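# Shelve the blue desk carton on the wall shelf

## Task

Take the blue carton off the desk and set it on the wall shelf. If space is needed, other cartons may be slid along that shelf or lifted onto the top of the low shelf. For success, every carton must finish either on the wall shelf or on top of the low shelf, none may sit on another carton, all cartons must be still, the gripper must be empty and the robot must not be in contact with any movable object. The robot must also not topple or be left leaning.

## Robot and tools

ROBOT. A Hello Robot Stretch 3 with one arm. A two-wheel base (0.33 m long, 0.34 m wide) carries a vertical mast; a lift rides the mast, and a telescoping arm reaches out to the robot's right. The end has a wrist (yaw, pitch, roll) and a two-finger gripper. The base cannot move sideways, so to shift the gripper forward or back you drive the base. Turns pivot at the point midway between the wheels, 0.05 m behind the front edge. With the arm in and wrist folded, a turn sweeps a 0.28 m radius; an unfolded wrist reaches past that.

FRAMES. Base frame: origin on the floor between the drive wheels, x forward, y left, z up. hand_pose is reported in this frame, at the fingertip closing point. Odometry frame is the base frame as it stood when the scene began; heading is positive to the left, -3.142 to 3.142.

execute_actions. Argument actions: a list run in order (empty list just returns state and images). Each action may hold robot, steps (1 to 450 control steps, 30 per second; default 1) and until. Steps alone means wait. robot is one of: a command object; a list of up to 8 commands run one after another (an item may be {"pause_s": s}, s up to 15); or {"stop": true}, which brakes everything and clears the queue. A command may contain:
- base: exactly one key. translate_m is an offset in metres from where the base is when that command begins, forward positive, magnitude at most 1. rotate_rad is an offset in radians, counter-clockwise (left) positive, magnitude at most 3.2.
- joints: absolute targets by name; unnamed joints keep their targets. lift_m 0 to 1.1 (arm height); arm_m 0 to 0.52 (extension); wrist_yaw_rad -1.345 to 4.42 (0 along the arm, positive toward the front, 3.0 folded over base); wrist_pitch_rad -1.57 to 0.451 (negative tips fingers down); wrist_roll_rad -2.911 to 2.911; gripper_m -0.089 to 0.179 (larger is wider; actual fingertip gap is smaller by about 0.007 near closed, 0.025 wide open); head_pan_rad -3.953 to 1.73 (positive left, -1.57 faces along the arm); head_tilt_rad -1.53 to 0.419 (negative down).
- contact_limits: {"arm_m": effort percent 1 to 100} at which that arm motion halts; lower is softer, too low halts instantly; valid until the next arm_m command.
Base and joint motions in one command start together and keep going across later actions. A new command overrides immediately and discards the rest of an older queue. If any number is out of range or the call is malformed, nothing in the call runs.

until ends an action early when all its conditions hold. Use {"robot": {"status": "ended"}} with steps 450 to wait for all motion and queues to finish. Other fields: base_status, refusals, queue, queue_left, and per joint its reading, _goal and _status, e.g. {"robot": {"lift_m": [">", 0.3]}}. Numbers compare with =, !=, <, <=, >, >=; statuses take a word or ["!=", "moving"]. {"any": {"status": "ended"}} fires when any one motion or the queue ends.

RESULTS. Each shows one instant plus one image per camera (head_camera, nav_camera, wrist_camera). base_status shows progress as (moved of goal). Status words: moving, done (within tolerance), off_target (came to rest short, may still be pushing), contact_stop (arm or lift pressed firmly and went slack), time_out, stopped, not_commanded, torque_fault (wrist servo off for 10 s, limp, goals refused). refusals counts refused goals; lines starting refused:, dropped: or replaced: explain problems (indexes from 0). on_its_own appears when the robot changed a goal itself, a joint is slack or off, a motor rests outside its normal effort, or base_tilt deviates 3 degrees or more. motor_effort is percent of maximum, signed toward higher values, with peak in brackets; readings are rough. lidar_m: 12 distances in 30-degree sectors, first straight ahead, counter-clockwise, at 0.17 m height. wrist_depth_mm and head_depth_mm: 7x7 grids of median depth. base_tilt in degrees, forward and right positive.

zoom_image. Arguments camera (head_camera, nav_camera or wrist_camera) and region [x0, y0, x1, y1] in pixels of that camera's latest image, origin top-left, at most 504 by 504. Head image is 896x504, nav 672x504, wrist 644x364.

finished_scene. Argument scene: the current scene's number. Irreversible; call only once everything has stopped and the goal holds.

PRACTICE. Base is fast (0.30 m/s, 1.9 rad/s) only when lift_m under 0.30, arm_m under 0.03 and wrist_yaw_rad over 2.54; otherwise 0.10 m/s and 0.63 rad/s. To grasp, send gripper_m below the carton's width; to let go, open at least 0.02 beyond where the pads touched. Gripper reading does not prove a hold; check images. Fold or unfold the wrist only with lift_m 0.32 to 0.95, pitch -0.4 and roll near 0; keep pitch at -0.5 or lower when yaw is below -0.4.

AVOID. Pushing into rigid things with the gripper above about 0.45 m can tip the robot; never push twice after a contact_stop. Do not drive while gripping or pressing on something fixed. If it snags or tilts, reverse the last move in small steps, pull the gripper free, and drop lift_m near 0.2 if still tipped. Avoid drops, slams, hard shoves, prolonged wrist strain, and cartons falling or stacking. Loose objects may occasionally get nudged by outside forces. Finish with the gripper open and clear of everything.

Each tool is called after "Call:" as name(argument=value, ...), one argument or row to a line, values as JSON.

## Session

I'll start by looking at the scene.

Call:
execute_actions(
  actions=[],
)

Scene clock: 0.00 s.
robot.base_odometry: x=+0.000 y=+0.000 heading=+0.000 (m, m, rad; robot's odometry frame)
robot.turned_by_wheels: +0.000 (rad since the last result)
robot.turned_by_imu: +0.000 (rad since the last result)
robot.base_tilt: forward=+0.6 right=+2.3 (deg)
robot.lidar_m: 1.97 1.46 1.41 1.47 1.97 1.73 2.19 2.43 1.96 2.06 2.64 2.55
robot.head_depth_mm: 2017 2493 2489 2500 2487 2480 2396 / 2038 2638 2607 2614 2606 2621 2392 / 2056 2727 2765 2762 2756 2739 2384 / 2077 2762 2859 2856 2865 2909 2338 / 2089 2386 2414 2460 2510 2558 2306 / 1986 2051 2097 2132 2145 2181 2130 / 1803 1815 1833 1835 1858 1912 1940
robot.base_status: not_commanded
robot.joint_positions: lift_m=+0.526 arm_m=-0.003 wrist_yaw_rad=+3.088 wrist_pitch_rad=-0.513 wrist_roll_rad=+0.016 gripper_m=+0.037 head_pan_rad=-0.007 head_tilt_rad=+0.015
robot.joint_goals: lift_m=+0.526 arm_m=-0.003 wrist_yaw_rad=+3.088 wrist_pitch_rad=-0.513 wrist_roll_rad=+0.016 gripper_m=+0.037 head_pan_rad=-0.007 head_tilt_rad=+0.015
robot.joint_status: lift_m=not_commanded arm_m=not_commanded wrist_yaw_rad=not_commanded wrist_pitch_rad=not_commanded wrist_roll_rad=not_commanded gripper_m=not_commanded head_pan_rad=not_commanded head_tilt_rad=not_commanded
robot.measured_speeds: translate_m=+0.000 rotate_rad=+0.000 lift_m=+0.000 arm_m=+0.000 wrist_yaw_rad=+0.000 wrist_pitch_rad=+0.000 wrist_roll_rad=+0.000 head_pan_rad=+0.000 head_tilt_rad=+0.000
robot: refusals=0 queue=idle queue_left=0
robot.motor_effort: left_wheel=+0 right_wheel=-1 lift_m=+24 arm_m=+0 wrist_yaw_rad=+1 wrist_pitch_rad=+7 wrist_roll_rad=+0 gripper_m=+0 head_pan_rad=+0 head_tilt_rad=+2 (%)
robot.hand_pose: x=-0.0098 y=+0.0691 z=+0.5175 quat_wxyz=(+0.199, +0.693, +0.160, +0.674) (m; robot's base frame)
robot.wrist_depth_mm: - - - - - - - / - - - - - - - / - - - - - - - / - - - - - 992 972 / 905 873 867 845 870 838 827 / 753 737 765 749 - 733 721 / 680 675 653 657 644 626 627
pictures: head_camera (sideways: a quarter turn clockwise sets it upright), nav_camera (sideways: a quarter turn counterclockwise sets it upright), wrist_camera
Images, in order (width x height): head_camera 896x504, nav_camera 672x504, wrist_camera 644x364.

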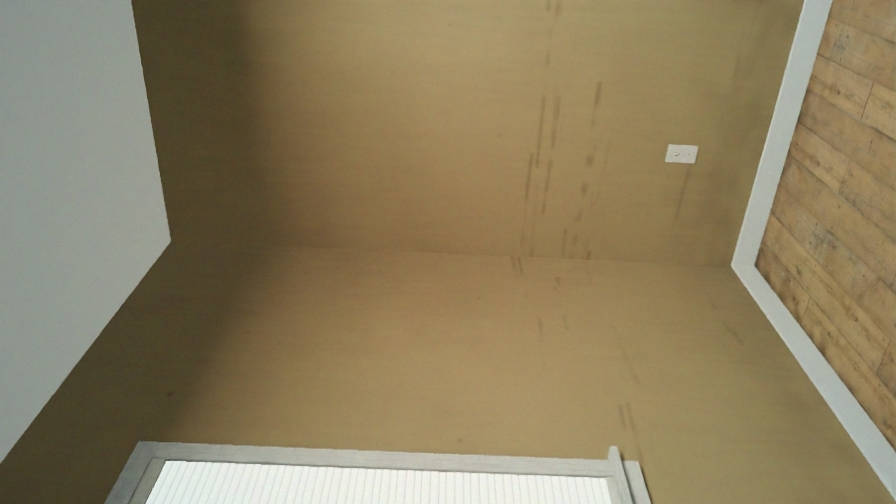

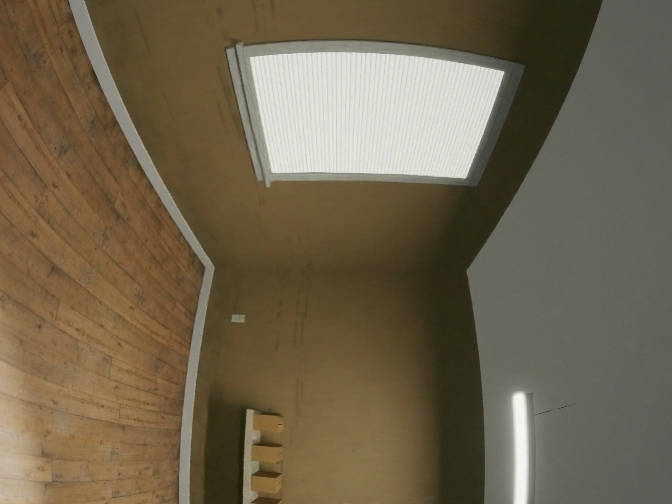

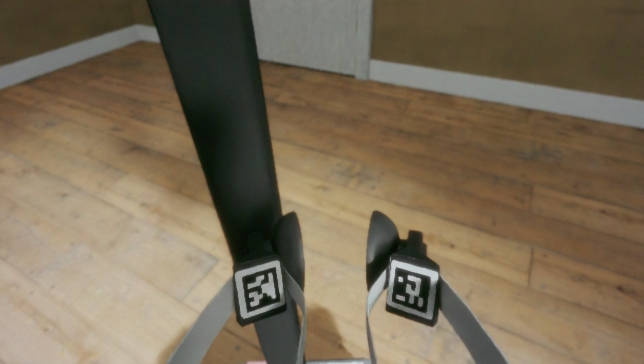

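Call:
execute_actions(
  actions=[
    {"robot": {"joints": {"head_pan_rad": -0.8, "head_tilt_rad": -0.3}}, "steps": 100, "until": {"robot": {"status": "ended"}}},
  ],
)

Scene clock: 3.27 s.
robot.base_odometry: x=+0.000 y=+0.000 heading=+0.000 (m, m, rad; robot's odometry frame)
robot.turned_by_wheels: +0.000 (rad since the last result)
robot.turned_by_imu: +0.000 (rad since the last result)
robot.base_tilt: forward=+0.5 right=+2.2 (deg)
robot.lidar_m: 1.97 1.46 1.41 1.46 1.97 1.73 2.19 2.42 1.96 2.06 2.64 2.56
robot.head_depth_mm: 2527 2712 2916 3134 2784 2030 1584 / 2488 2626 2780 3045 2757 2009 1572 / 2417 2550 2696 2918 2718 1994 1560 / 2366 2473 2589 2835 2705 1975 1565 / 2284 2429 2541 2711 2663 1950 1546 / 2213 2357 2466 2638 2600 1937 1538 / 2154 2311 2402 2553 2606 1906 1533
robot.base_status: not_commanded
robot.joint_positions: lift_m=+0.526 arm_m=-0.003 wrist_yaw_rad=+3.088 wrist_pitch_rad=-0.513 wrist_roll_rad=+0.016 gripper_m=+0.037 head_pan_rad=-0.793 head_tilt_rad=-0.296
robot.joint_goals: lift_m=+0.526 arm_m=-0.003 wrist_yaw_rad=+3.088 wrist_pitch_rad=-0.513 wrist_roll_rad=+0.016 gripper_m=+0.037 head_pan_rad=-0.800 head_tilt_rad=-0.300
robot.joint_status: lift_m=not_commanded arm_m=not_commanded wrist_yaw_rad=not_commanded wrist_pitch_rad=not_commanded wrist_roll_rad=not_commanded gripper_m=not_commanded head_pan_rad=done head_tilt_rad=done
robot.measured_speeds: translate_m=+0.000 rotate_rad=+0.000 lift_m=+0.000 arm_m=+0.000 wrist_yaw_rad=+0.000 wrist_pitch_rad=+0.000 wrist_roll_rad=+0.000 head_pan_rad=+0.000 head_tilt_rad=+0.000
robot: refusals=0 queue=done queue_left=0
robot.motor_effort: left_wheel=-1(0) right_wheel=+0(0) lift_m=+25(25) arm_m=-1(0) wrist_yaw_rad=+0(0) wrist_pitch_rad=+7(7) wrist_roll_rad=+1(1) gripper_m=+0(1) head_pan_rad=-2(35) head_tilt_rad=-2(17) (%)
robot.hand_pose: x=-0.0098 y=+0.0691 z=+0.5175 quat_wxyz=(+0.199, +0.693, +0.160, +0.674) (m; robot's base frame)
robot.wrist_depth_mm: - - - - - - - / - - - - - - - / - - - - - - - / - - - - - 996 - / 881 891 883 838 870 835 843 / 749 753 784 757 - 727 712 / 687 669 641 653 654 646 645
pictures: head_camera (sideways: a quarter turn clockwise sets it upright), nav_camera (sideways: a quarter turn counterclockwise sets it upright), wrist_camera
camera_calibration (this result's frames):
head_camera: T_world_to_cam=[[-0.232546, 0.178195, -0.956122, 1.2664], [0.71498, 0.697768, -0.0438512, 0.0557818], [0.659338, -0.693805, -0.289669, 0.323735], [0, 0, 0, 1]] pos_world=[0.0411637, -0.0399803, 1.30706]
nav_camera: T_world_to_cam=[[0.219651, -0.216217, 0.951317, -1.1956], [-0.725115, -0.688542, 0.0109294, 0.0407501], [0.652658, -0.692214, -0.308021, 0.360593], [0, 0, 0, 1]] pos_world=[0.05682, 0.0191553, 1.24802]
wrist_camera: T_world_to_cam=[[0.997782, -0.0272883, -0.0607094, 0.0511713], [-0.0642691, -0.632242, -0.772101, 0.480985], [-0.0173137, 0.77429, -0.632594, 0.441107], [0, 0, 0, 1]] pos_world=[-0.0125082, -0.0360494, 0.653517]
Images, in order (width x height): head_camera 896x504, nav_camera 672x504, wrist_camera 644x364.

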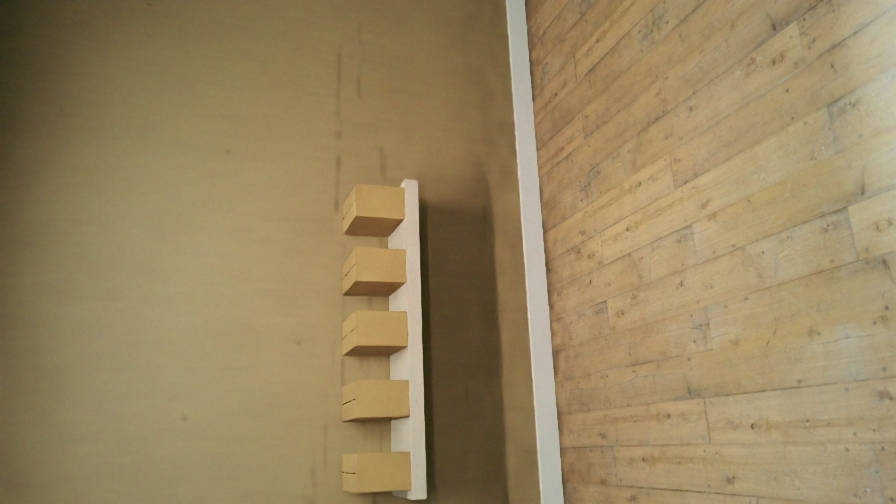

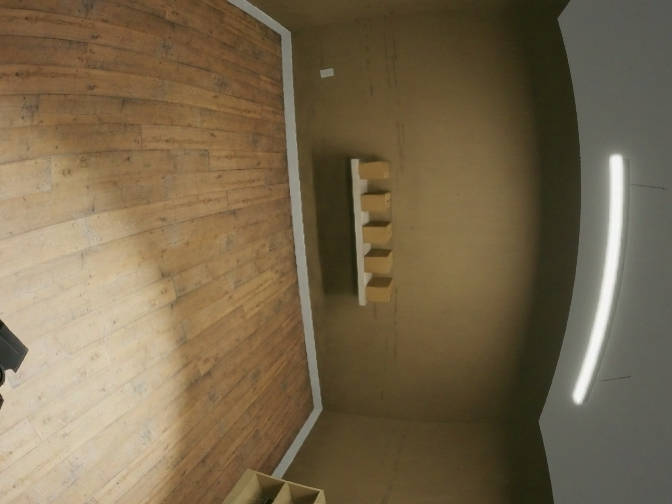

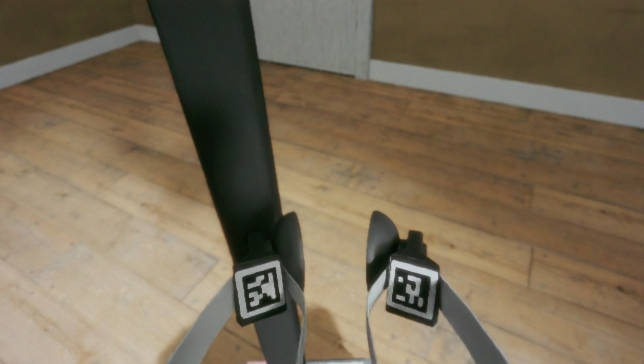

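Call:
execute_actions(
  actions=[
    {"robot": {"joints": {"head_pan_rad": -1.9, "head_tilt_rad": -0.35}}, "steps": 100, "until": {"robot": {"status": "ended"}}},
  ],
)

Call:
execute_actions(
  actions=[
    {"robot": {"joints": {"head_pan_rad": -3.0, "head_tilt_rad": -0.35}}, "steps": 100, "until": {"robot": {"status": "ended"}}},
  ],
)

Scene clock: 7.73 s.
robot.base_odometry: x=+0.000 y=+0.000 heading=+0.000 (m, m, rad; robot's odometry frame)
robot.turned_by_wheels: +0.000 (rad since the last result)
robot.turned_by_imu: +0.000 (rad since the last result)
robot.base_tilt: forward=+0.7 right=+2.2 (deg)
robot.lidar_m: 1.97 1.45 1.41 1.47 1.98 1.73 2.19 2.42 1.96 2.06 2.65 2.55
robot.head_depth_mm: 2001 2123 2242 2388 2477 1898 1510 / 2018 2150 2277 2446 2517 1885 1509 / 2065 2192 2338 2291 2330 1869 1496 / 2110 2230 2405 2366 2324 1866 1492 / 2151 2291 2456 2333 2329 1833 1481 / 2201 2318 2507 2440 2373 1819 1477 / 2227 2364 2532 2526 2388 1814 1464
robot.base_status: not_commanded
robot.joint_positions: lift_m=+0.526 arm_m=-0.003 wrist_yaw_rad=+3.088 wrist_pitch_rad=-0.513 wrist_roll_rad=+0.016 gripper_m=+0.037 head_pan_rad=-1.893 head_tilt_rad=-0.345
robot.joint_goals: lift_m=+0.526 arm_m=-0.003 wrist_yaw_rad=+3.088 wrist_pitch_rad=-0.513 wrist_roll_rad=+0.016 gripper_m=+0.037 head_pan_rad=-1.900 head_tilt_rad=-0.350
robot.joint_status: lift_m=not_commanded arm_m=not_commanded wrist_yaw_rad=not_commanded wrist_pitch_rad=not_commanded wrist_roll_rad=not_commanded gripper_m=not_commanded head_pan_rad=done head_tilt_rad=done
robot.measured_speeds: translate_m=+0.000 rotate_rad=+0.000 lift_m=+0.000 arm_m=+0.000 wrist_yaw_rad=+0.000 wrist_pitch_rad=+0.000 wrist_roll_rad=+0.000 head_pan_rad=+0.000 head_tilt_rad=+0.000
robot: refusals=0 queue=done queue_left=0
robot.motor_effort: left_wheel=+0(0) right_wheel=+0(0) lift_m=+25(25) arm_m=+0(1) wrist_yaw_rad=+1(0) wrist_pitch_rad=+7(7) wrist_roll_rad=+1(0) gripper_m=+0(1) head_pan_rad=-4(42) head_tilt_rad=-1(6) (%)
robot.hand_pose: x=-0.0098 y=+0.0691 z=+0.5175 quat_wxyz=(+0.199, +0.693, +0.160, +0.674) (m; robot's base frame)
robot.wrist_depth_mm: - - - - - - - / - - - - - - - / - - - - - - - / - - - - - - 979 / 898 877 856 879 868 836 832 / 774 758 752 774 - 742 747 / 666 678 649 652 641 649 623
pictures: head_camera (sideways: a quarter turn clockwise sets it upright), nav_camera (sideways: a quarter turn counterclockwise sets it upright), wrist_camera
camera_calibration (this result's frames):
head_camera: T_world_to_cam=[[0.0682102, 0.332697, -0.940564, 1.24425], [0.946859, -0.31862, -0.0440357, 0.0546047], [-0.314333, -0.887578, -0.33675, 0.390948], [0, 0, 0, 1]] pos_world=[-0.0136857, -0.0495635, 1.30435]
nav_camera: T_world_to_cam=[[-0.107863, -0.338204, 0.934871, -1.17214], [-0.942722, 0.333369, 0.0118328, 0.0409021], [-0.315659, -0.880047, -0.354791, 0.427367], [0, 0, 0, 1]] pos_world=[0.0470318, -0.0339531, 1.24694]
wrist_camera: T_world_to_cam=[[0.997782, -0.0272887, -0.0607096, 0.0511714], [-0.0642695, -0.632242, -0.772101, 0.480985], [-0.0173136, 0.77429, -0.632594, 0.441107], [0, 0, 0, 1]] pos_world=[-0.0125081, -0.0360494, 0.653517]
Images, in order (width x height): head_camera 896x504, nav_camera 672x504, wrist_camera 644x364.

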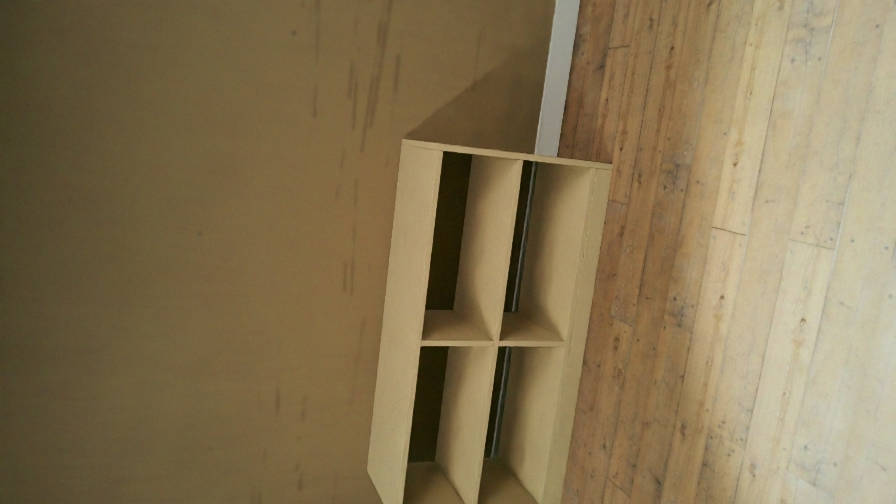

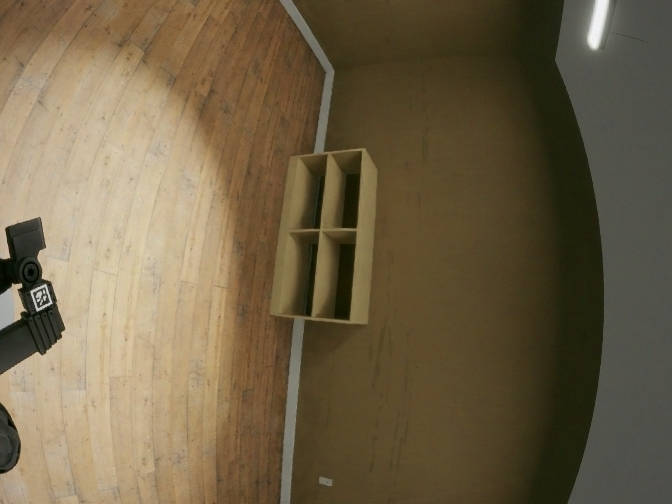

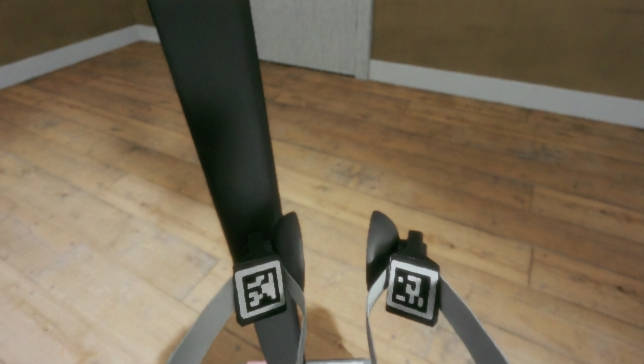

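Scene clock: 8.83 s.
robot.base_odometry: x=+0.000 y=+0.000 heading=+0.000 (m, m, rad; robot's odometry frame)
robot.turned_by_wheels: +0.000 (rad since the last result)
robot.turned_by_imu: +0.000 (rad since the last result)
robot.base_tilt: forward=+0.6 right=+2.3 (deg)
robot.lidar_m: 1.98 1.46 1.41 1.46 1.97 1.73 2.19 2.42 1.96 2.06 2.64 2.56
robot.head_depth_mm: 2028 2125 2205 1625 2410 1900 1516 / 2168 2271 2352 1937 2506 1890 1498 / 2321 2460 2511 2669 2500 1880 1497 / 2494 2662 2755 2395 2443 1847 1485 / 2707 2872 3043 3157 2443 1844 1480 / 2681 2890 3049 3148 2431 1832 1462 / 2435 2606 2751 2919 2389 1803 1466
robot.base_status: not_commanded
robot.joint_positions: lift_m=+0.526 arm_m=-0.003 wrist_yaw_rad=+3.088 wrist_pitch_rad=-0.513 wrist_roll_rad=+0.016 gripper_m=+0.037 head_pan_rad=-2.993 head_tilt_rad=-0.345
robot.joint_goals: lift_m=+0.526 arm_m=-0.003 wrist_yaw_rad=+3.088 wrist_pitch_rad=-0.513 wrist_roll_rad=+0.016 gripper_m=+0.037 head_pan_rad=-3.000 head_tilt_rad=-0.350
robot.joint_status: lift_m=not_commanded arm_m=not_commanded wrist_yaw_rad=not_commanded wrist_pitch_rad=not_commanded wrist_roll_rad=not_commanded gripper_m=not_commanded head_pan_rad=done head_tilt_rad=done
robot.measured_speeds: translate_m=+0.000 rotate_rad=+0.000 lift_m=+0.000 arm_m=+0.000 wrist_yaw_rad=+0.000 wrist_pitch_rad=+0.000 wrist_roll_rad=+0.000 head_pan_rad=+0.000 head_tilt_rad=+0.000
robot: refusals=0 queue=done queue_left=0
robot.motor_effort: left_wheel=+0(1) right_wheel=+0(0) lift_m=+25(25) arm_m=+0(0) wrist_yaw_rad=+1(0) wrist_pitch_rad=+7(7) wrist_roll_rad=+1(0) gripper_m=-1(0) head_pan_rad=-3(40) head_tilt_rad=-1(2) (%)
robot.hand_pose: x=-0.0098 y=+0.0691 z=+0.5175 quat_wxyz=(+0.199, +0.693, +0.160, +0.674) (m; robot's base frame)
robot.wrist_depth_mm: - - - - - - - / - - - - - - - / - - - - - - - / - - - - - - - / 918 880 887 861 871 812 836 / 769 771 769 756 - 740 723 / 671 662 645 652 634 646 650
pictures: head_camera (sideways: a quarter turn clockwise sets it upright), nav_camera (sideways: a quarter turn counterclockwise sets it upright), wrist_camera
camera_calibration (this result's frames):
head_camera: T_world_to_cam=[[0.327544, 0.0901361, -0.940527, 1.24262], [0.145541, -0.988372, -0.044036, 0.0594931], [-0.933559, -0.122461, -0.336854, 0.39486], [0, 0, 0, 1]] pos_world=[-0.0470464, -0.00484871, 1.30435]
nav_camera: T_world_to_cam=[[-0.350438, -0.0572952, 0.934832, -1.1706], [-0.130516, 0.991376, 0.0118347, 0.0359451], [-0.927448, -0.117863, -0.354893, 0.431233], [0, 0, 0, 1]] pos_world=[-0.00558673, -0.0518788, 1.24693]
wrist_camera: T_world_to_cam=[[0.997782, -0.0272886, -0.0607095, 0.0511713], [-0.0642694, -0.632242, -0.772101, 0.480985], [-0.0173135, 0.77429, -0.632593, 0.441107], [0, 0, 0, 1]] pos_world=[-0.0125081, -0.0360494, 0.653517]
Images, in order (width x height): head_camera 896x504, nav_camera 672x504, wrist_camera 644x364.

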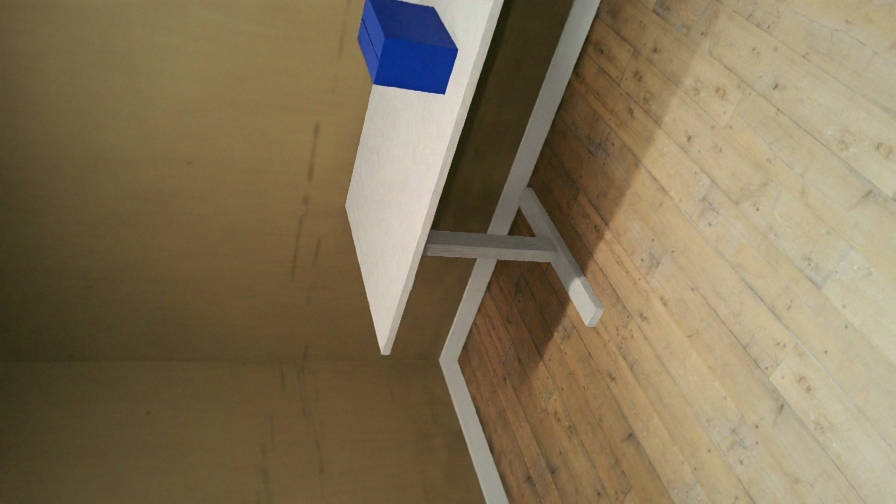

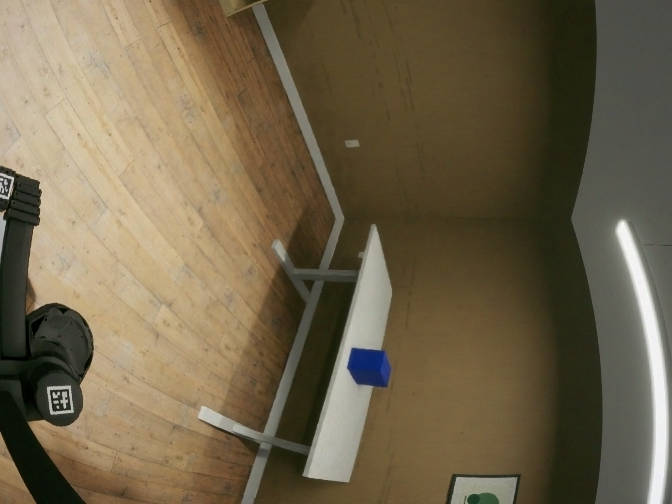

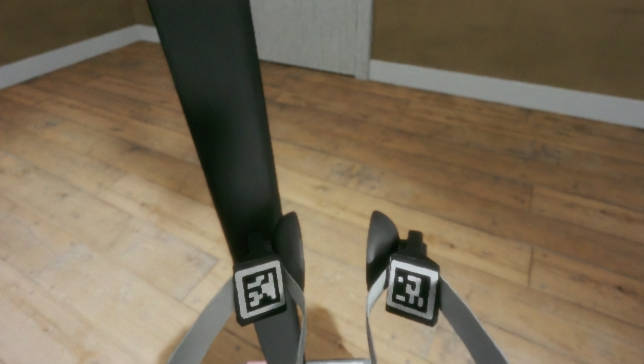

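Call:
execute_actions(
  actions=[
    {"robot": {"joints": {"head_pan_rad": -3.35, "head_tilt_rad": -0.35}}, "steps": 100, "until": {"robot": {"status": "ended"}}},
  ],
)

Scene clock: 12.37 s.
robot.base_odometry: x=+0.000 y=+0.000 heading=+0.000 (m, m, rad; robot's odometry frame)
robot.turned_by_wheels: +0.000 (rad since the last result)
robot.turned_by_imu: +0.000 (rad since the last result)
robot.base_tilt: forward=+0.6 right=+2.3 (deg)
robot.lidar_m: 1.98 1.45 1.40 1.46 1.98 1.73 2.20 2.43 1.97 2.06 2.64 2.55
robot.head_depth_mm: 1859 1966 2081 1967 2328 1904 1510 / 1918 2022 2156 1788 2341 1889 1502 / 1963 2107 2228 1887 2451 1874 1491 / 2044 2174 2283 1793 2457 1852 1491 / 2100 2239 2352 1840 2407 1839 1476 / 2171 2304 2418 2637 2440 1825 1475 / 2252 2410 2539 2326 2297 1795 1465
robot.base_status: not_commanded
robot.joint_positions: lift_m=+0.526 arm_m=-0.003 wrist_yaw_rad=+3.088 wrist_pitch_rad=-0.513 wrist_roll_rad=+0.016 gripper_m=+0.037 head_pan_rad=-3.343 head_tilt_rad=-0.345
robot.joint_goals: lift_m=+0.526 arm_m=-0.003 wrist_yaw_rad=+3.088 wrist_pitch_rad=-0.513 wrist_roll_rad=+0.016 gripper_m=+0.037 head_pan_rad=-3.350 head_tilt_rad=-0.350
robot.joint_status: lift_m=not_commanded arm_m=not_commanded wrist_yaw_rad=not_commanded wrist_pitch_rad=not_commanded wrist_roll_rad=not_commanded gripper_m=not_commanded head_pan_rad=done head_tilt_rad=done
robot.measured_speeds: translate_m=+0.000 rotate_rad=+0.000 lift_m=+0.000 arm_m=+0.000 wrist_yaw_rad=+0.000 wrist_pitch_rad=+0.000 wrist_roll_rad=+0.000 head_pan_rad=+0.000 head_tilt_rad=+0.000
robot: refusals=0 queue=done queue_left=0
robot.motor_effort: left_wheel=+0(0) right_wheel=+0(0) lift_m=+24(24) arm_m=+0(0) wrist_yaw_rad=+0(0) wrist_pitch_rad=+7(7) wrist_roll_rad=+1(1) gripper_m=+0(0) head_pan_rad=-3(24) head_tilt_rad=-1(2) (%)
robot.hand_pose: x=-0.0098 y=+0.0691 z=+0.5175 quat_wxyz=(+0.199, +0.693, +0.160, +0.674) (m; robot's base frame)
robot.wrist_depth_mm: - - - - - - - / - - - - - - - / - - - - - - - / - - - - - 950 984 / 901 889 846 840 860 831 845 / 770 762 777 745 - 722 724 / 671 679 644 674 648 637 630
pictures: head_camera (sideways: a quarter turn clockwise sets it upright), nav_camera (sideways: a quarter turn counterclockwise sets it upright), wrist_camera
camera_calibration (this result's frames):
head_camera: T_world_to_cam=[[0.338594, -0.0276434, -0.940526, 1.24255], [-0.202195, -0.978355, -0.044036, 0.0616143], [-0.918951, 0.20508, -0.336855, 0.394772], [0, 0, 0, 1]] pos_world=[-0.0454868, 0.0136691, 1.30435]
nav_camera: T_world_to_cam=[[-0.348839, 0.0663435, 0.934831, -1.17061], [0.217339, 0.976024, 0.0118347, 0.0338232], [-0.911633, 0.207304, -0.354894, 0.431138], [0, 0, 0, 1]] pos_world=[-0.0226673, -0.0447261, 1.24693]
wrist_camera: T_world_to_cam=[[0.997782, -0.0272883, -0.0607094, 0.0511713], [-0.0642691, -0.632242, -0.772101, 0.480985], [-0.0173137, 0.77429, -0.632594, 0.441107], [0, 0, 0, 1]] pos_world=[-0.0125082, -0.0360494, 0.653517]
Images, in order (width x height): head_camera 896x504, nav_camera 672x504, wrist_camera 644x364.

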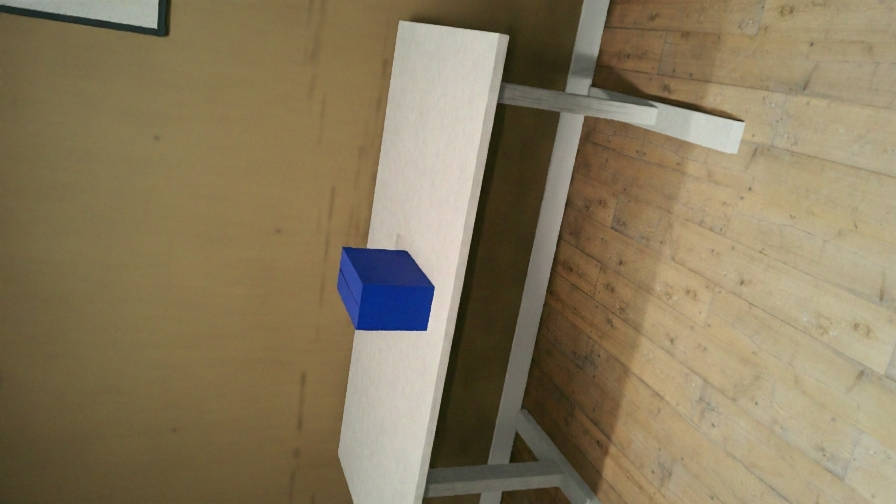

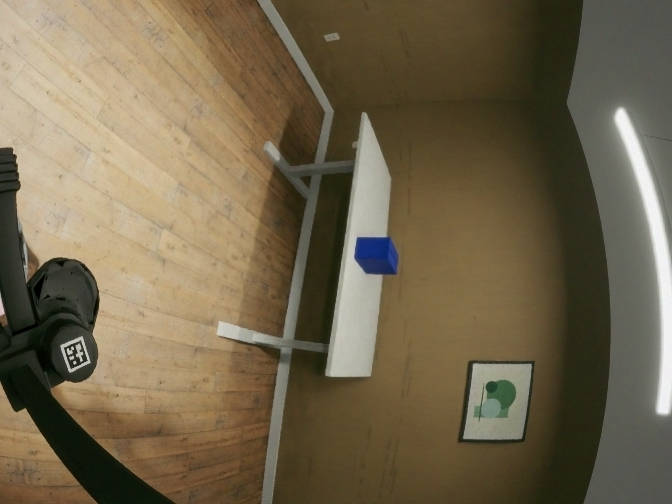

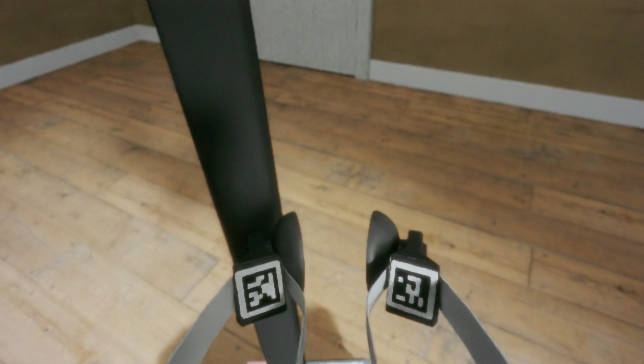

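Call:
zoom_image(
  camera="head_camera",
  region=[300, 200, 500, 380],
)

Region (300, 200, 500, 380) of head_camera's 896x504 image, scaled by 2.520, with more detail than that image has; it fills the top 454 rows of this view, and the rest is white.

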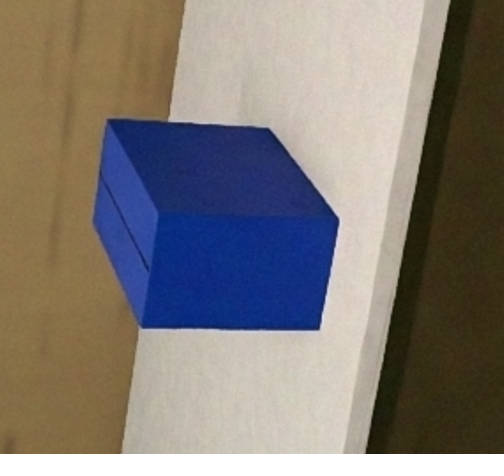

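Call:
execute_actions(
  actions=[
    {"robot": {"joints": {"head_pan_rad": -0.66, "head_tilt_rad": -0.25}}, "steps": 150, "until": {"robot": {"status": "ended"}}},
  ],
)

Call:
zoom_image(
  camera="head_camera",
  region=[300, 60, 640, 440],
)

Scene clock: 86.03 s.
robot.base_odometry: x=+0.000 y=+0.000 heading=+0.000 (m, m, rad; robot's odometry frame)
robot.turned_by_wheels: +0.000 (rad since the last result)
robot.turned_by_imu: +0.000 (rad since the last result)
robot.base_tilt: forward=+0.6 right=+2.2 (deg)
robot.lidar_m: 1.98 1.46 1.41 1.46 1.98 1.73 2.19 2.42 1.96 2.06 2.65 2.55
robot.head_depth_mm: 2392 2534 2675 2809 2951 2114 1637 / 2367 2496 2617 2774 2886 2103 1643 / 2340 2441 2606 2636 2868 2072 1616 / 2295 2436 2548 2649 2793 2076 1613 / 2283 2391 2506 2596 2763 2039 1594 / 2238 2383 2472 2585 2723 2016 1592 / 2226 2310 2465 2543 2670 2017 1573
robot.base_status: not_commanded
robot.joint_positions: lift_m=+0.526 arm_m=-0.003 wrist_yaw_rad=+3.088 wrist_pitch_rad=-0.513 wrist_roll_rad=+0.016 gripper_m=+0.037 head_pan_rad=-0.667 head_tilt_rad=-0.260
robot.joint_goals: lift_m=+0.526 arm_m=-0.003 wrist_yaw_rad=+3.088 wrist_pitch_rad=-0.513 wrist_roll_rad=+0.016 gripper_m=+0.037 head_pan_rad=-0.660 head_tilt_rad=-0.250
robot.joint_status: lift_m=not_commanded arm_m=not_commanded wrist_yaw_rad=not_commanded wrist_pitch_rad=not_commanded wrist_roll_rad=not_commanded gripper_m=not_commanded head_pan_rad=done head_tilt_rad=done
robot.measured_speeds: translate_m=+0.000 rotate_rad=+0.000 lift_m=+0.000 arm_m=+0.000 wrist_yaw_rad=+0.000 wrist_pitch_rad=+0.000 wrist_roll_rad=+0.000 head_pan_rad=+0.000 head_tilt_rad=+0.000
robot: refusals=0 queue=done queue_left=0
robot.motor_effort: left_wheel=+0(0) right_wheel=+0(0) lift_m=+24(25) arm_m=-1(0) wrist_yaw_rad=+0(1) wrist_pitch_rad=+7(7) wrist_roll_rad=+0(1) gripper_m=+1(0) head_pan_rad=+4(43) head_tilt_rad=+4(12) (%)
robot.hand_pose: x=-0.0098 y=+0.0691 z=+0.5175 quat_wxyz=(+0.199, +0.693, +0.160, +0.674) (m; robot's base frame)
robot.wrist_depth_mm: - - - - - - - / - - - - - - - / - - - - - - - / - - - - - 990 958 / 867 883 888 876 897 850 836 / 772 779 769 752 - 737 709 / 680 671 666 659 654 655 637
pictures: head_camera (sideways: a quarter turn clockwise sets it upright), nav_camera (sideways: a quarter turn counterclockwise sets it upright), wrist_camera
camera_calibration (this result's frames):
head_camera: T_world_to_cam=[[-0.226247, 0.126582, -0.96581, 1.27902], [0.623212, 0.780833, -0.0436531, 0.0560856], [0.748611, -0.611781, -0.255549, 0.278782], [0, 0, 0, 1]] pos_world=[0.0457226, -0.0351412, 1.30898]
nav_camera: T_world_to_cam=[[0.218338, -0.166018, 0.961648, -1.20909], [-0.633499, -0.773676, 0.0102666, 0.0410536], [0.742299, -0.611444, -0.274095, 0.315892], [0, 0, 0, 1]] pos_world=[0.0555118, 0.0241816, 1.24888]
wrist_camera: T_world_to_cam=[[0.997782, -0.0272886, -0.0607094, 0.0511713], [-0.0642693, -0.632242, -0.772101, 0.480985], [-0.0173135, 0.77429, -0.632593, 0.441107], [0, 0, 0, 1]] pos_world=[-0.0125081, -0.0360494, 0.653517]
Images, in order (width x height): head_camera 896x504, nav_camera 672x504, wrist_camera 644x364.

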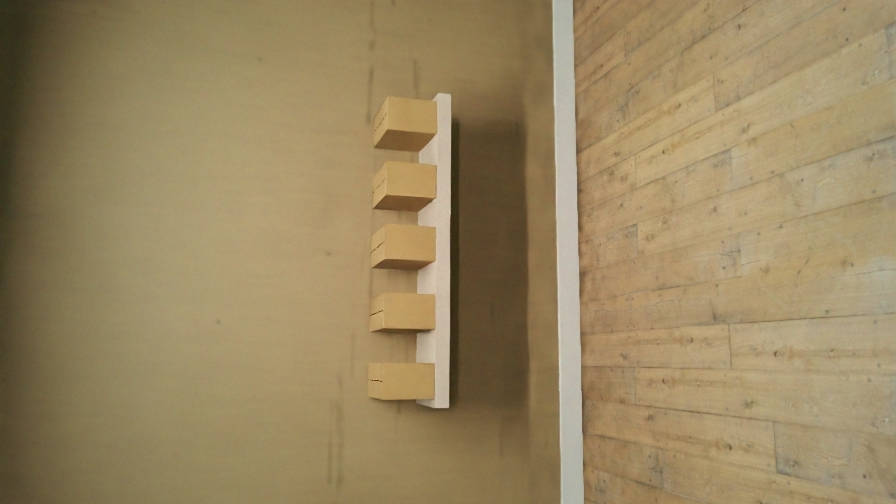

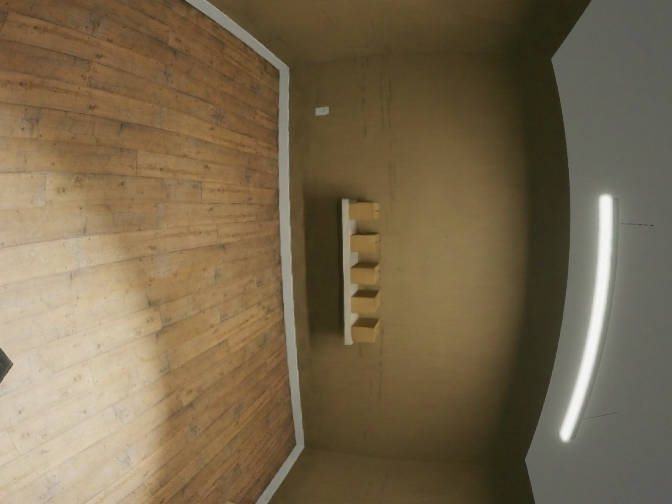

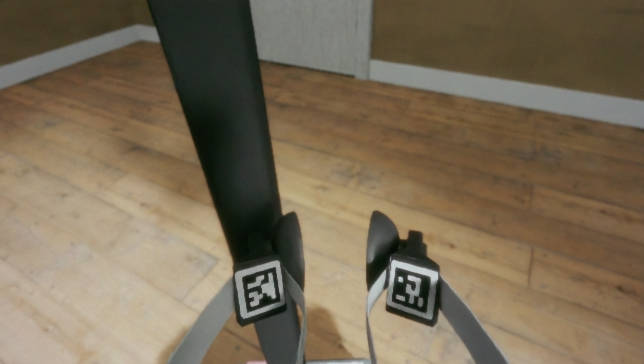

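Region (300, 60, 640, 440) of head_camera's 896x504 image, scaled by 1.326, with more detail than that image has; it fills the left 451 columns of this view, and the rest is white.

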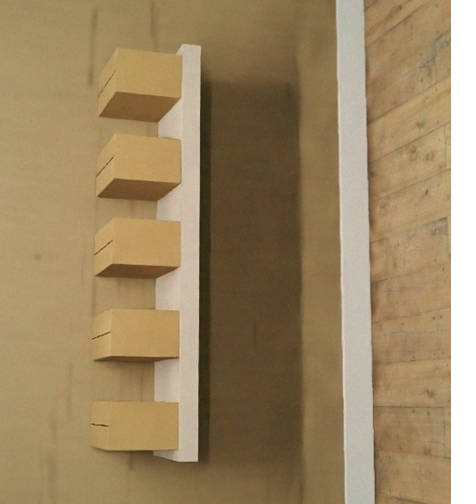

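Call:
execute_actions(
  actions=[
    {"robot": {"joints": {"lift_m": 0.28, "head_pan_rad": -1.57, "head_tilt_rad": -0.6}, "base": {"rotate_rad": 0.027}}, "steps": 200, "until": {"robot": {"lift_m": ["<", 0.295], "base_status": ["!=", "moving"]}}},
    {"robot": {"base": {"translate_m": -1.0}}, "steps": 300, "until": {"robot": {"translate_m": ["<=", -0.5]}}},
    {"robot": {"base": {"translate_m": -0.857}}, "steps": 400, "until": {"robot": {"base_status": ["!=", "moving"]}}},
    {"robot": {"base": {"rotate_rad": -2.13}, "joints": {"lift_m": 1.09}}, "steps": 300, "until": {"robot": {"lift_m": [">", 0.5]}}},
    {"robot": {"joints": {"wrist_yaw_rad": 0.0, "wrist_pitch_rad": -1.57, "wrist_roll_rad": 0.0, "gripper_m": 0.179}}, "steps": 450, "until": {"robot": {"status": "ended"}}},
  ],
)

Scene clock: 178.00 s.
robot.base_odometry: x=-1.362 y=-0.037 heading=-2.103 (m, m, rad; robot's odometry frame)
robot.turned_by_wheels: -2.103 (rad since the last result)
robot.turned_by_imu: -2.098 (rad since the last result)
robot.base_tilt: forward=+0.5 right=+2.3 (deg)
robot.lidar_m: 1.62 1.69 2.17 3.68 2.97 2.16 2.11 0.84 0.86 1.04 0.84 0.87
robot.head_depth_mm: - - - - - - - / - - - - - - - / - - - - - - - / 876 972 1088 991 - - - / 882 976 1090 979 780 649 576 / 882 979 1096 972 774 643 563 / 884 980 1099 962 767 638 547
robot.base_status: done (rotate_rad -2.1299 of -2.1300)
robot.joint_positions: lift_m=+1.090 arm_m=-0.003 wrist_yaw_rad=+0.002 wrist_pitch_rad=-1.564 wrist_roll_rad=+0.003 gripper_m=+0.179 head_pan_rad=-1.563 head_tilt_rad=-0.593
robot.joint_goals: lift_m=+1.090 arm_m=-0.003 wrist_yaw_rad=+0.000 wrist_pitch_rad=-1.570 wrist_roll_rad=+0.000 gripper_m=+0.179 head_pan_rad=-1.570 head_tilt_rad=-0.600
robot.joint_status: lift_m=done arm_m=not_commanded wrist_yaw_rad=done wrist_pitch_rad=done wrist_roll_rad=done gripper_m=done head_pan_rad=done head_tilt_rad=done
robot.measured_speeds: translate_m=+0.000 rotate_rad=+0.000 lift_m=+0.000 arm_m=+0.000 wrist_yaw_rad=+0.000 wrist_pitch_rad=+0.000 wrist_roll_rad=+0.000 head_pan_rad=+0.000 head_tilt_rad=+0.000
robot: refusals=0 queue=done queue_left=0
robot.motor_effort: left_wheel=+1(8) right_wheel=-2(8) lift_m=+31(33) arm_m=+0(0) wrist_yaw_rad=-1(3) wrist_pitch_rad=-3(8) wrist_roll_rad=+0(2) gripper_m=+0(84) head_pan_rad=-3(39) head_tilt_rad=-2(18) (%)
robot.hand_pose: x=-0.0217 y=-0.1196 z=+0.9719 quat_wxyz=(+0.502, +0.498, -0.501, -0.499) (m; robot's base frame)
robot.wrist_depth_mm: 392 397 387 389 380 383 377 / - - - - - - - / - - - - - - - / - - - - - - - / - - - - - - - / - - - - - - - / - - - - - - -
pictures: head_camera (sideways: a quarter turn clockwise sets it upright), nav_camera (sideways: a quarter turn counterclockwise sets it upright), wrist_camera
camera_calibration (this result's frames):
head_camera: T_world_to_cam=[[-0.044819, 0.557005, -0.829299, 1.0998], [0.998935, 0.0158546, -0.0433381, 0.0533646], [-0.0109913, -0.830358, -0.557122, 0.675853], [0, 0, 0, 1]] pos_world=[0.00341274, -0.0522402, 1.29091]
nav_camera: T_world_to_cam=[[0.00906826, -0.573114, 0.819426, -1.02227], [-0.999851, 0.00686268, 0.0158648, 0.0360059], [-0.0147158, -0.819447, -0.572966, 0.709421], [0, 0, 0, 1]] pos_world=[0.0557104, -0.00478949, 1.24358]
wrist_camera: T_world_to_cam=[[-0.998291, 0.0251872, -0.0527273, 0.040684], [0.0160248, 0.985745, 0.167481, -0.00616516], [0.0561941, 0.166349, -0.984464, 1.14534], [0, 0, 0, 1]] pos_world=[-0.0236478, -0.185474, 1.13072]
Images, in order (width x height): head_camera 896x504, nav_camera 672x504, wrist_camera 644x364.

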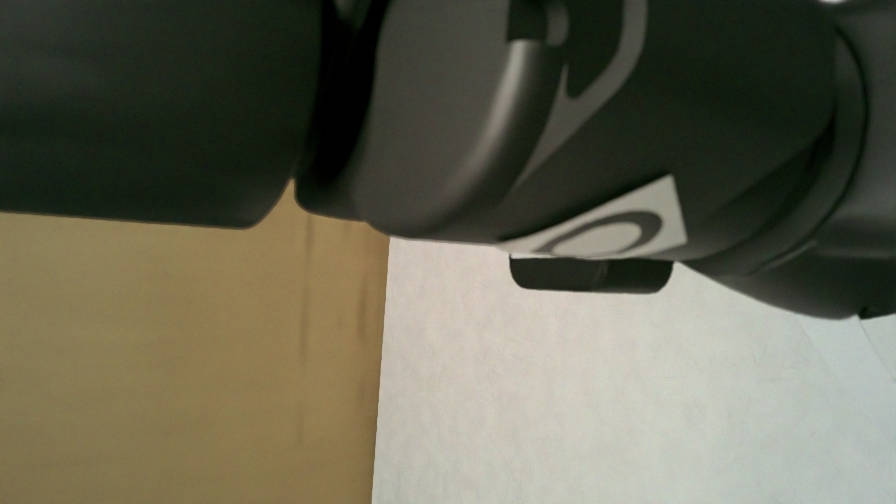

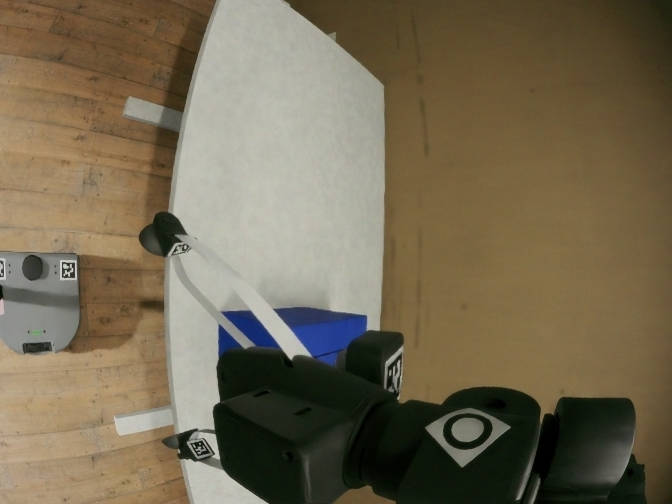

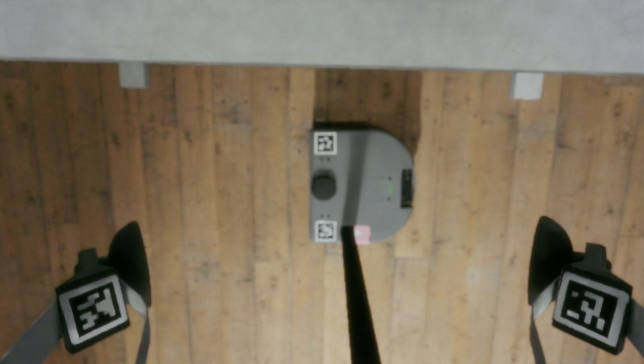

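Call:
zoom_image(
  camera="nav_camera",
  region=[140, 200, 440, 480],
)

Region (140, 200, 440, 480) of nav_camera's 672x504 image, scaled by 1.680, with more detail than that image has; it fills the top 470 rows of this view, and the rest is white.

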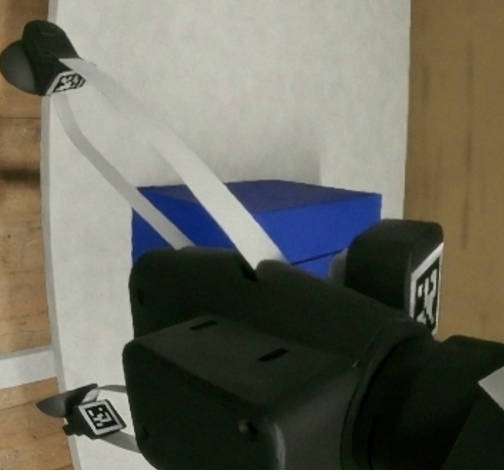

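Call:
execute_actions(
  actions=[
    {"robot": [{"base": {"rotate_rad": -0.045}, "joints": {"arm_m": 0.36, "head_tilt_rad": -0.75}}, {"base": {"translate_m": -0.10}}], "steps": 300, "until": {"robot": {"status": "ended"}}},
  ],
)

Scene clock: 225.30 s.
robot.base_odometry: x=-1.308 y=+0.047 heading=-2.148 (m, m, rad; robot's odometry frame)
robot.turned_by_wheels: -0.045 (rad since the last result)
robot.turned_by_imu: -0.044 (rad since the last result)
robot.base_tilt: forward=+0.6 right=+2.4 (deg)
robot.lidar_m: 1.72 1.77 2.24 3.68 2.96 2.12 2.01 1.53 0.77 1.04 1.07 0.92
robot.head_depth_mm: 908 1034 1043 837 699 600 1153 / 910 1033 1032 833 694 598 1153 / - 1078 1020 803 673 593 1170 / 895 1062 1011 556 528 590 1161 / 907 1034 969 566 532 587 1152 / 907 1030 991 806 677 583 1149 / 907 1027 982 798 670 579 1143
robot.base_status: done (translate_m -0.1000 of -0.1000)
robot.joint_positions: lift_m=+1.090 arm_m=+0.360 wrist_yaw_rad=+0.000 wrist_pitch_rad=-1.565 wrist_roll_rad=+0.003 gripper_m=+0.179 head_pan_rad=-1.563 head_tilt_rad=-0.741
robot.joint_goals: lift_m=+1.090 arm_m=+0.360 wrist_yaw_rad=+0.000 wrist_pitch_rad=-1.570 wrist_roll_rad=+0.000 gripper_m=+0.179 head_pan_rad=-1.570 head_tilt_rad=-0.750
robot.joint_status: lift_m=done arm_m=done wrist_yaw_rad=done wrist_pitch_rad=done wrist_roll_rad=done gripper_m=done head_pan_rad=done head_tilt_rad=done
robot.measured_speeds: translate_m=+0.000 rotate_rad=+0.000 lift_m=+0.000 arm_m=+0.000 wrist_yaw_rad=+0.000 wrist_pitch_rad=+0.000 wrist_roll_rad=+0.000 head_pan_rad=+0.000 head_tilt_rad=+0.000
robot: refusals=0 queue=done queue_left=0
robot.motor_effort: left_wheel=+1(5) right_wheel=-2(8) lift_m=+32(32) arm_m=+7(6) wrist_yaw_rad=+0(2) wrist_pitch_rad=-2(3) wrist_roll_rad=-1(1) gripper_m=+1(1) head_pan_rad=-2(3) head_tilt_rad=-3(14) (%)
robot.hand_pose: x=-0.0216 y=-0.4820 z=+0.9719 quat_wxyz=(+0.501, +0.498, -0.502, -0.499) (m; robot's base frame)
robot.wrist_depth_mm: 392 388 383 384 381 383 379 / 405 402 221 220 387 386 380 / 412 409 228 225 401 391 395 / 423 423 235 231 409 405 402 / 438 433 241 239 418 422 414 / 449 447 251 244 431 427 - / - 456 255 251 448 439 -
pictures: head_camera (sideways: a quarter turn clockwise sets it upright), nav_camera (sideways: a quarter turn counterclockwise sets it upright), wrist_camera
camera_calibration (this result's frames):
head_camera: T_world_to_cam=[[-0.045667, 0.673067, -0.73817, 0.981014], [0.998888, 0.0220927, -0.041652, 0.0511617], [-0.0117265, -0.739251, -0.673328, 0.827026], [0, 0, 0, 1]] pos_world=[0.00339321, -0.0500392, 1.28315]
nav_camera: T_world_to_cam=[[0.009903, -0.687547, 0.726072, -0.900588], [-0.999831, 0.004423, 0.0178252, 0.0334568], [-0.0154671, -0.726126, -0.687388, 0.858269], [0, 0, 0, 1]] pos_world=[0.0556445, 0.00386667, 1.24326]
wrist_camera: T_world_to_cam=[[-0.998243, 0.0270502, -0.0527186, 0.0507441], [0.0178478, 0.98566, 0.167795, 0.350757], [0.0565015, 0.166559, -0.984411, 1.20568], [0, 0, 0, 1]] pos_world=[-0.0237282, -0.547917, 1.13071]
Images, in order (width x height): head_camera 896x504, nav_camera 672x504, wrist_camera 644x364.

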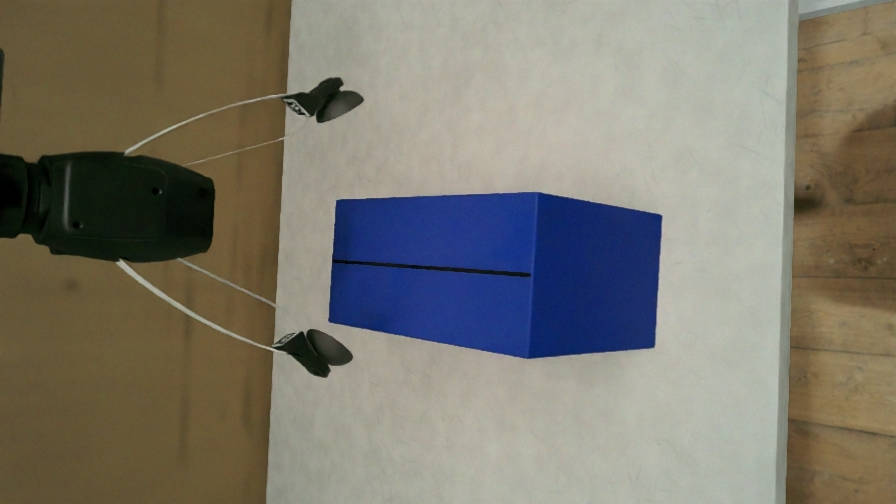

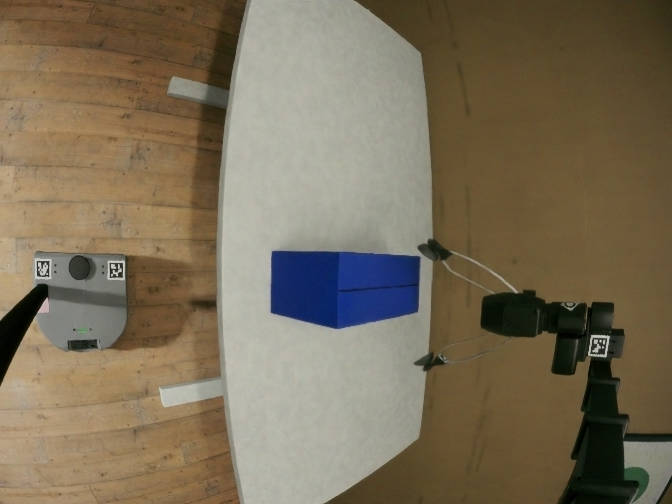

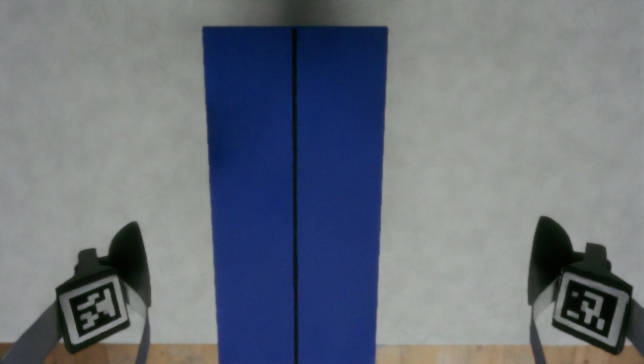

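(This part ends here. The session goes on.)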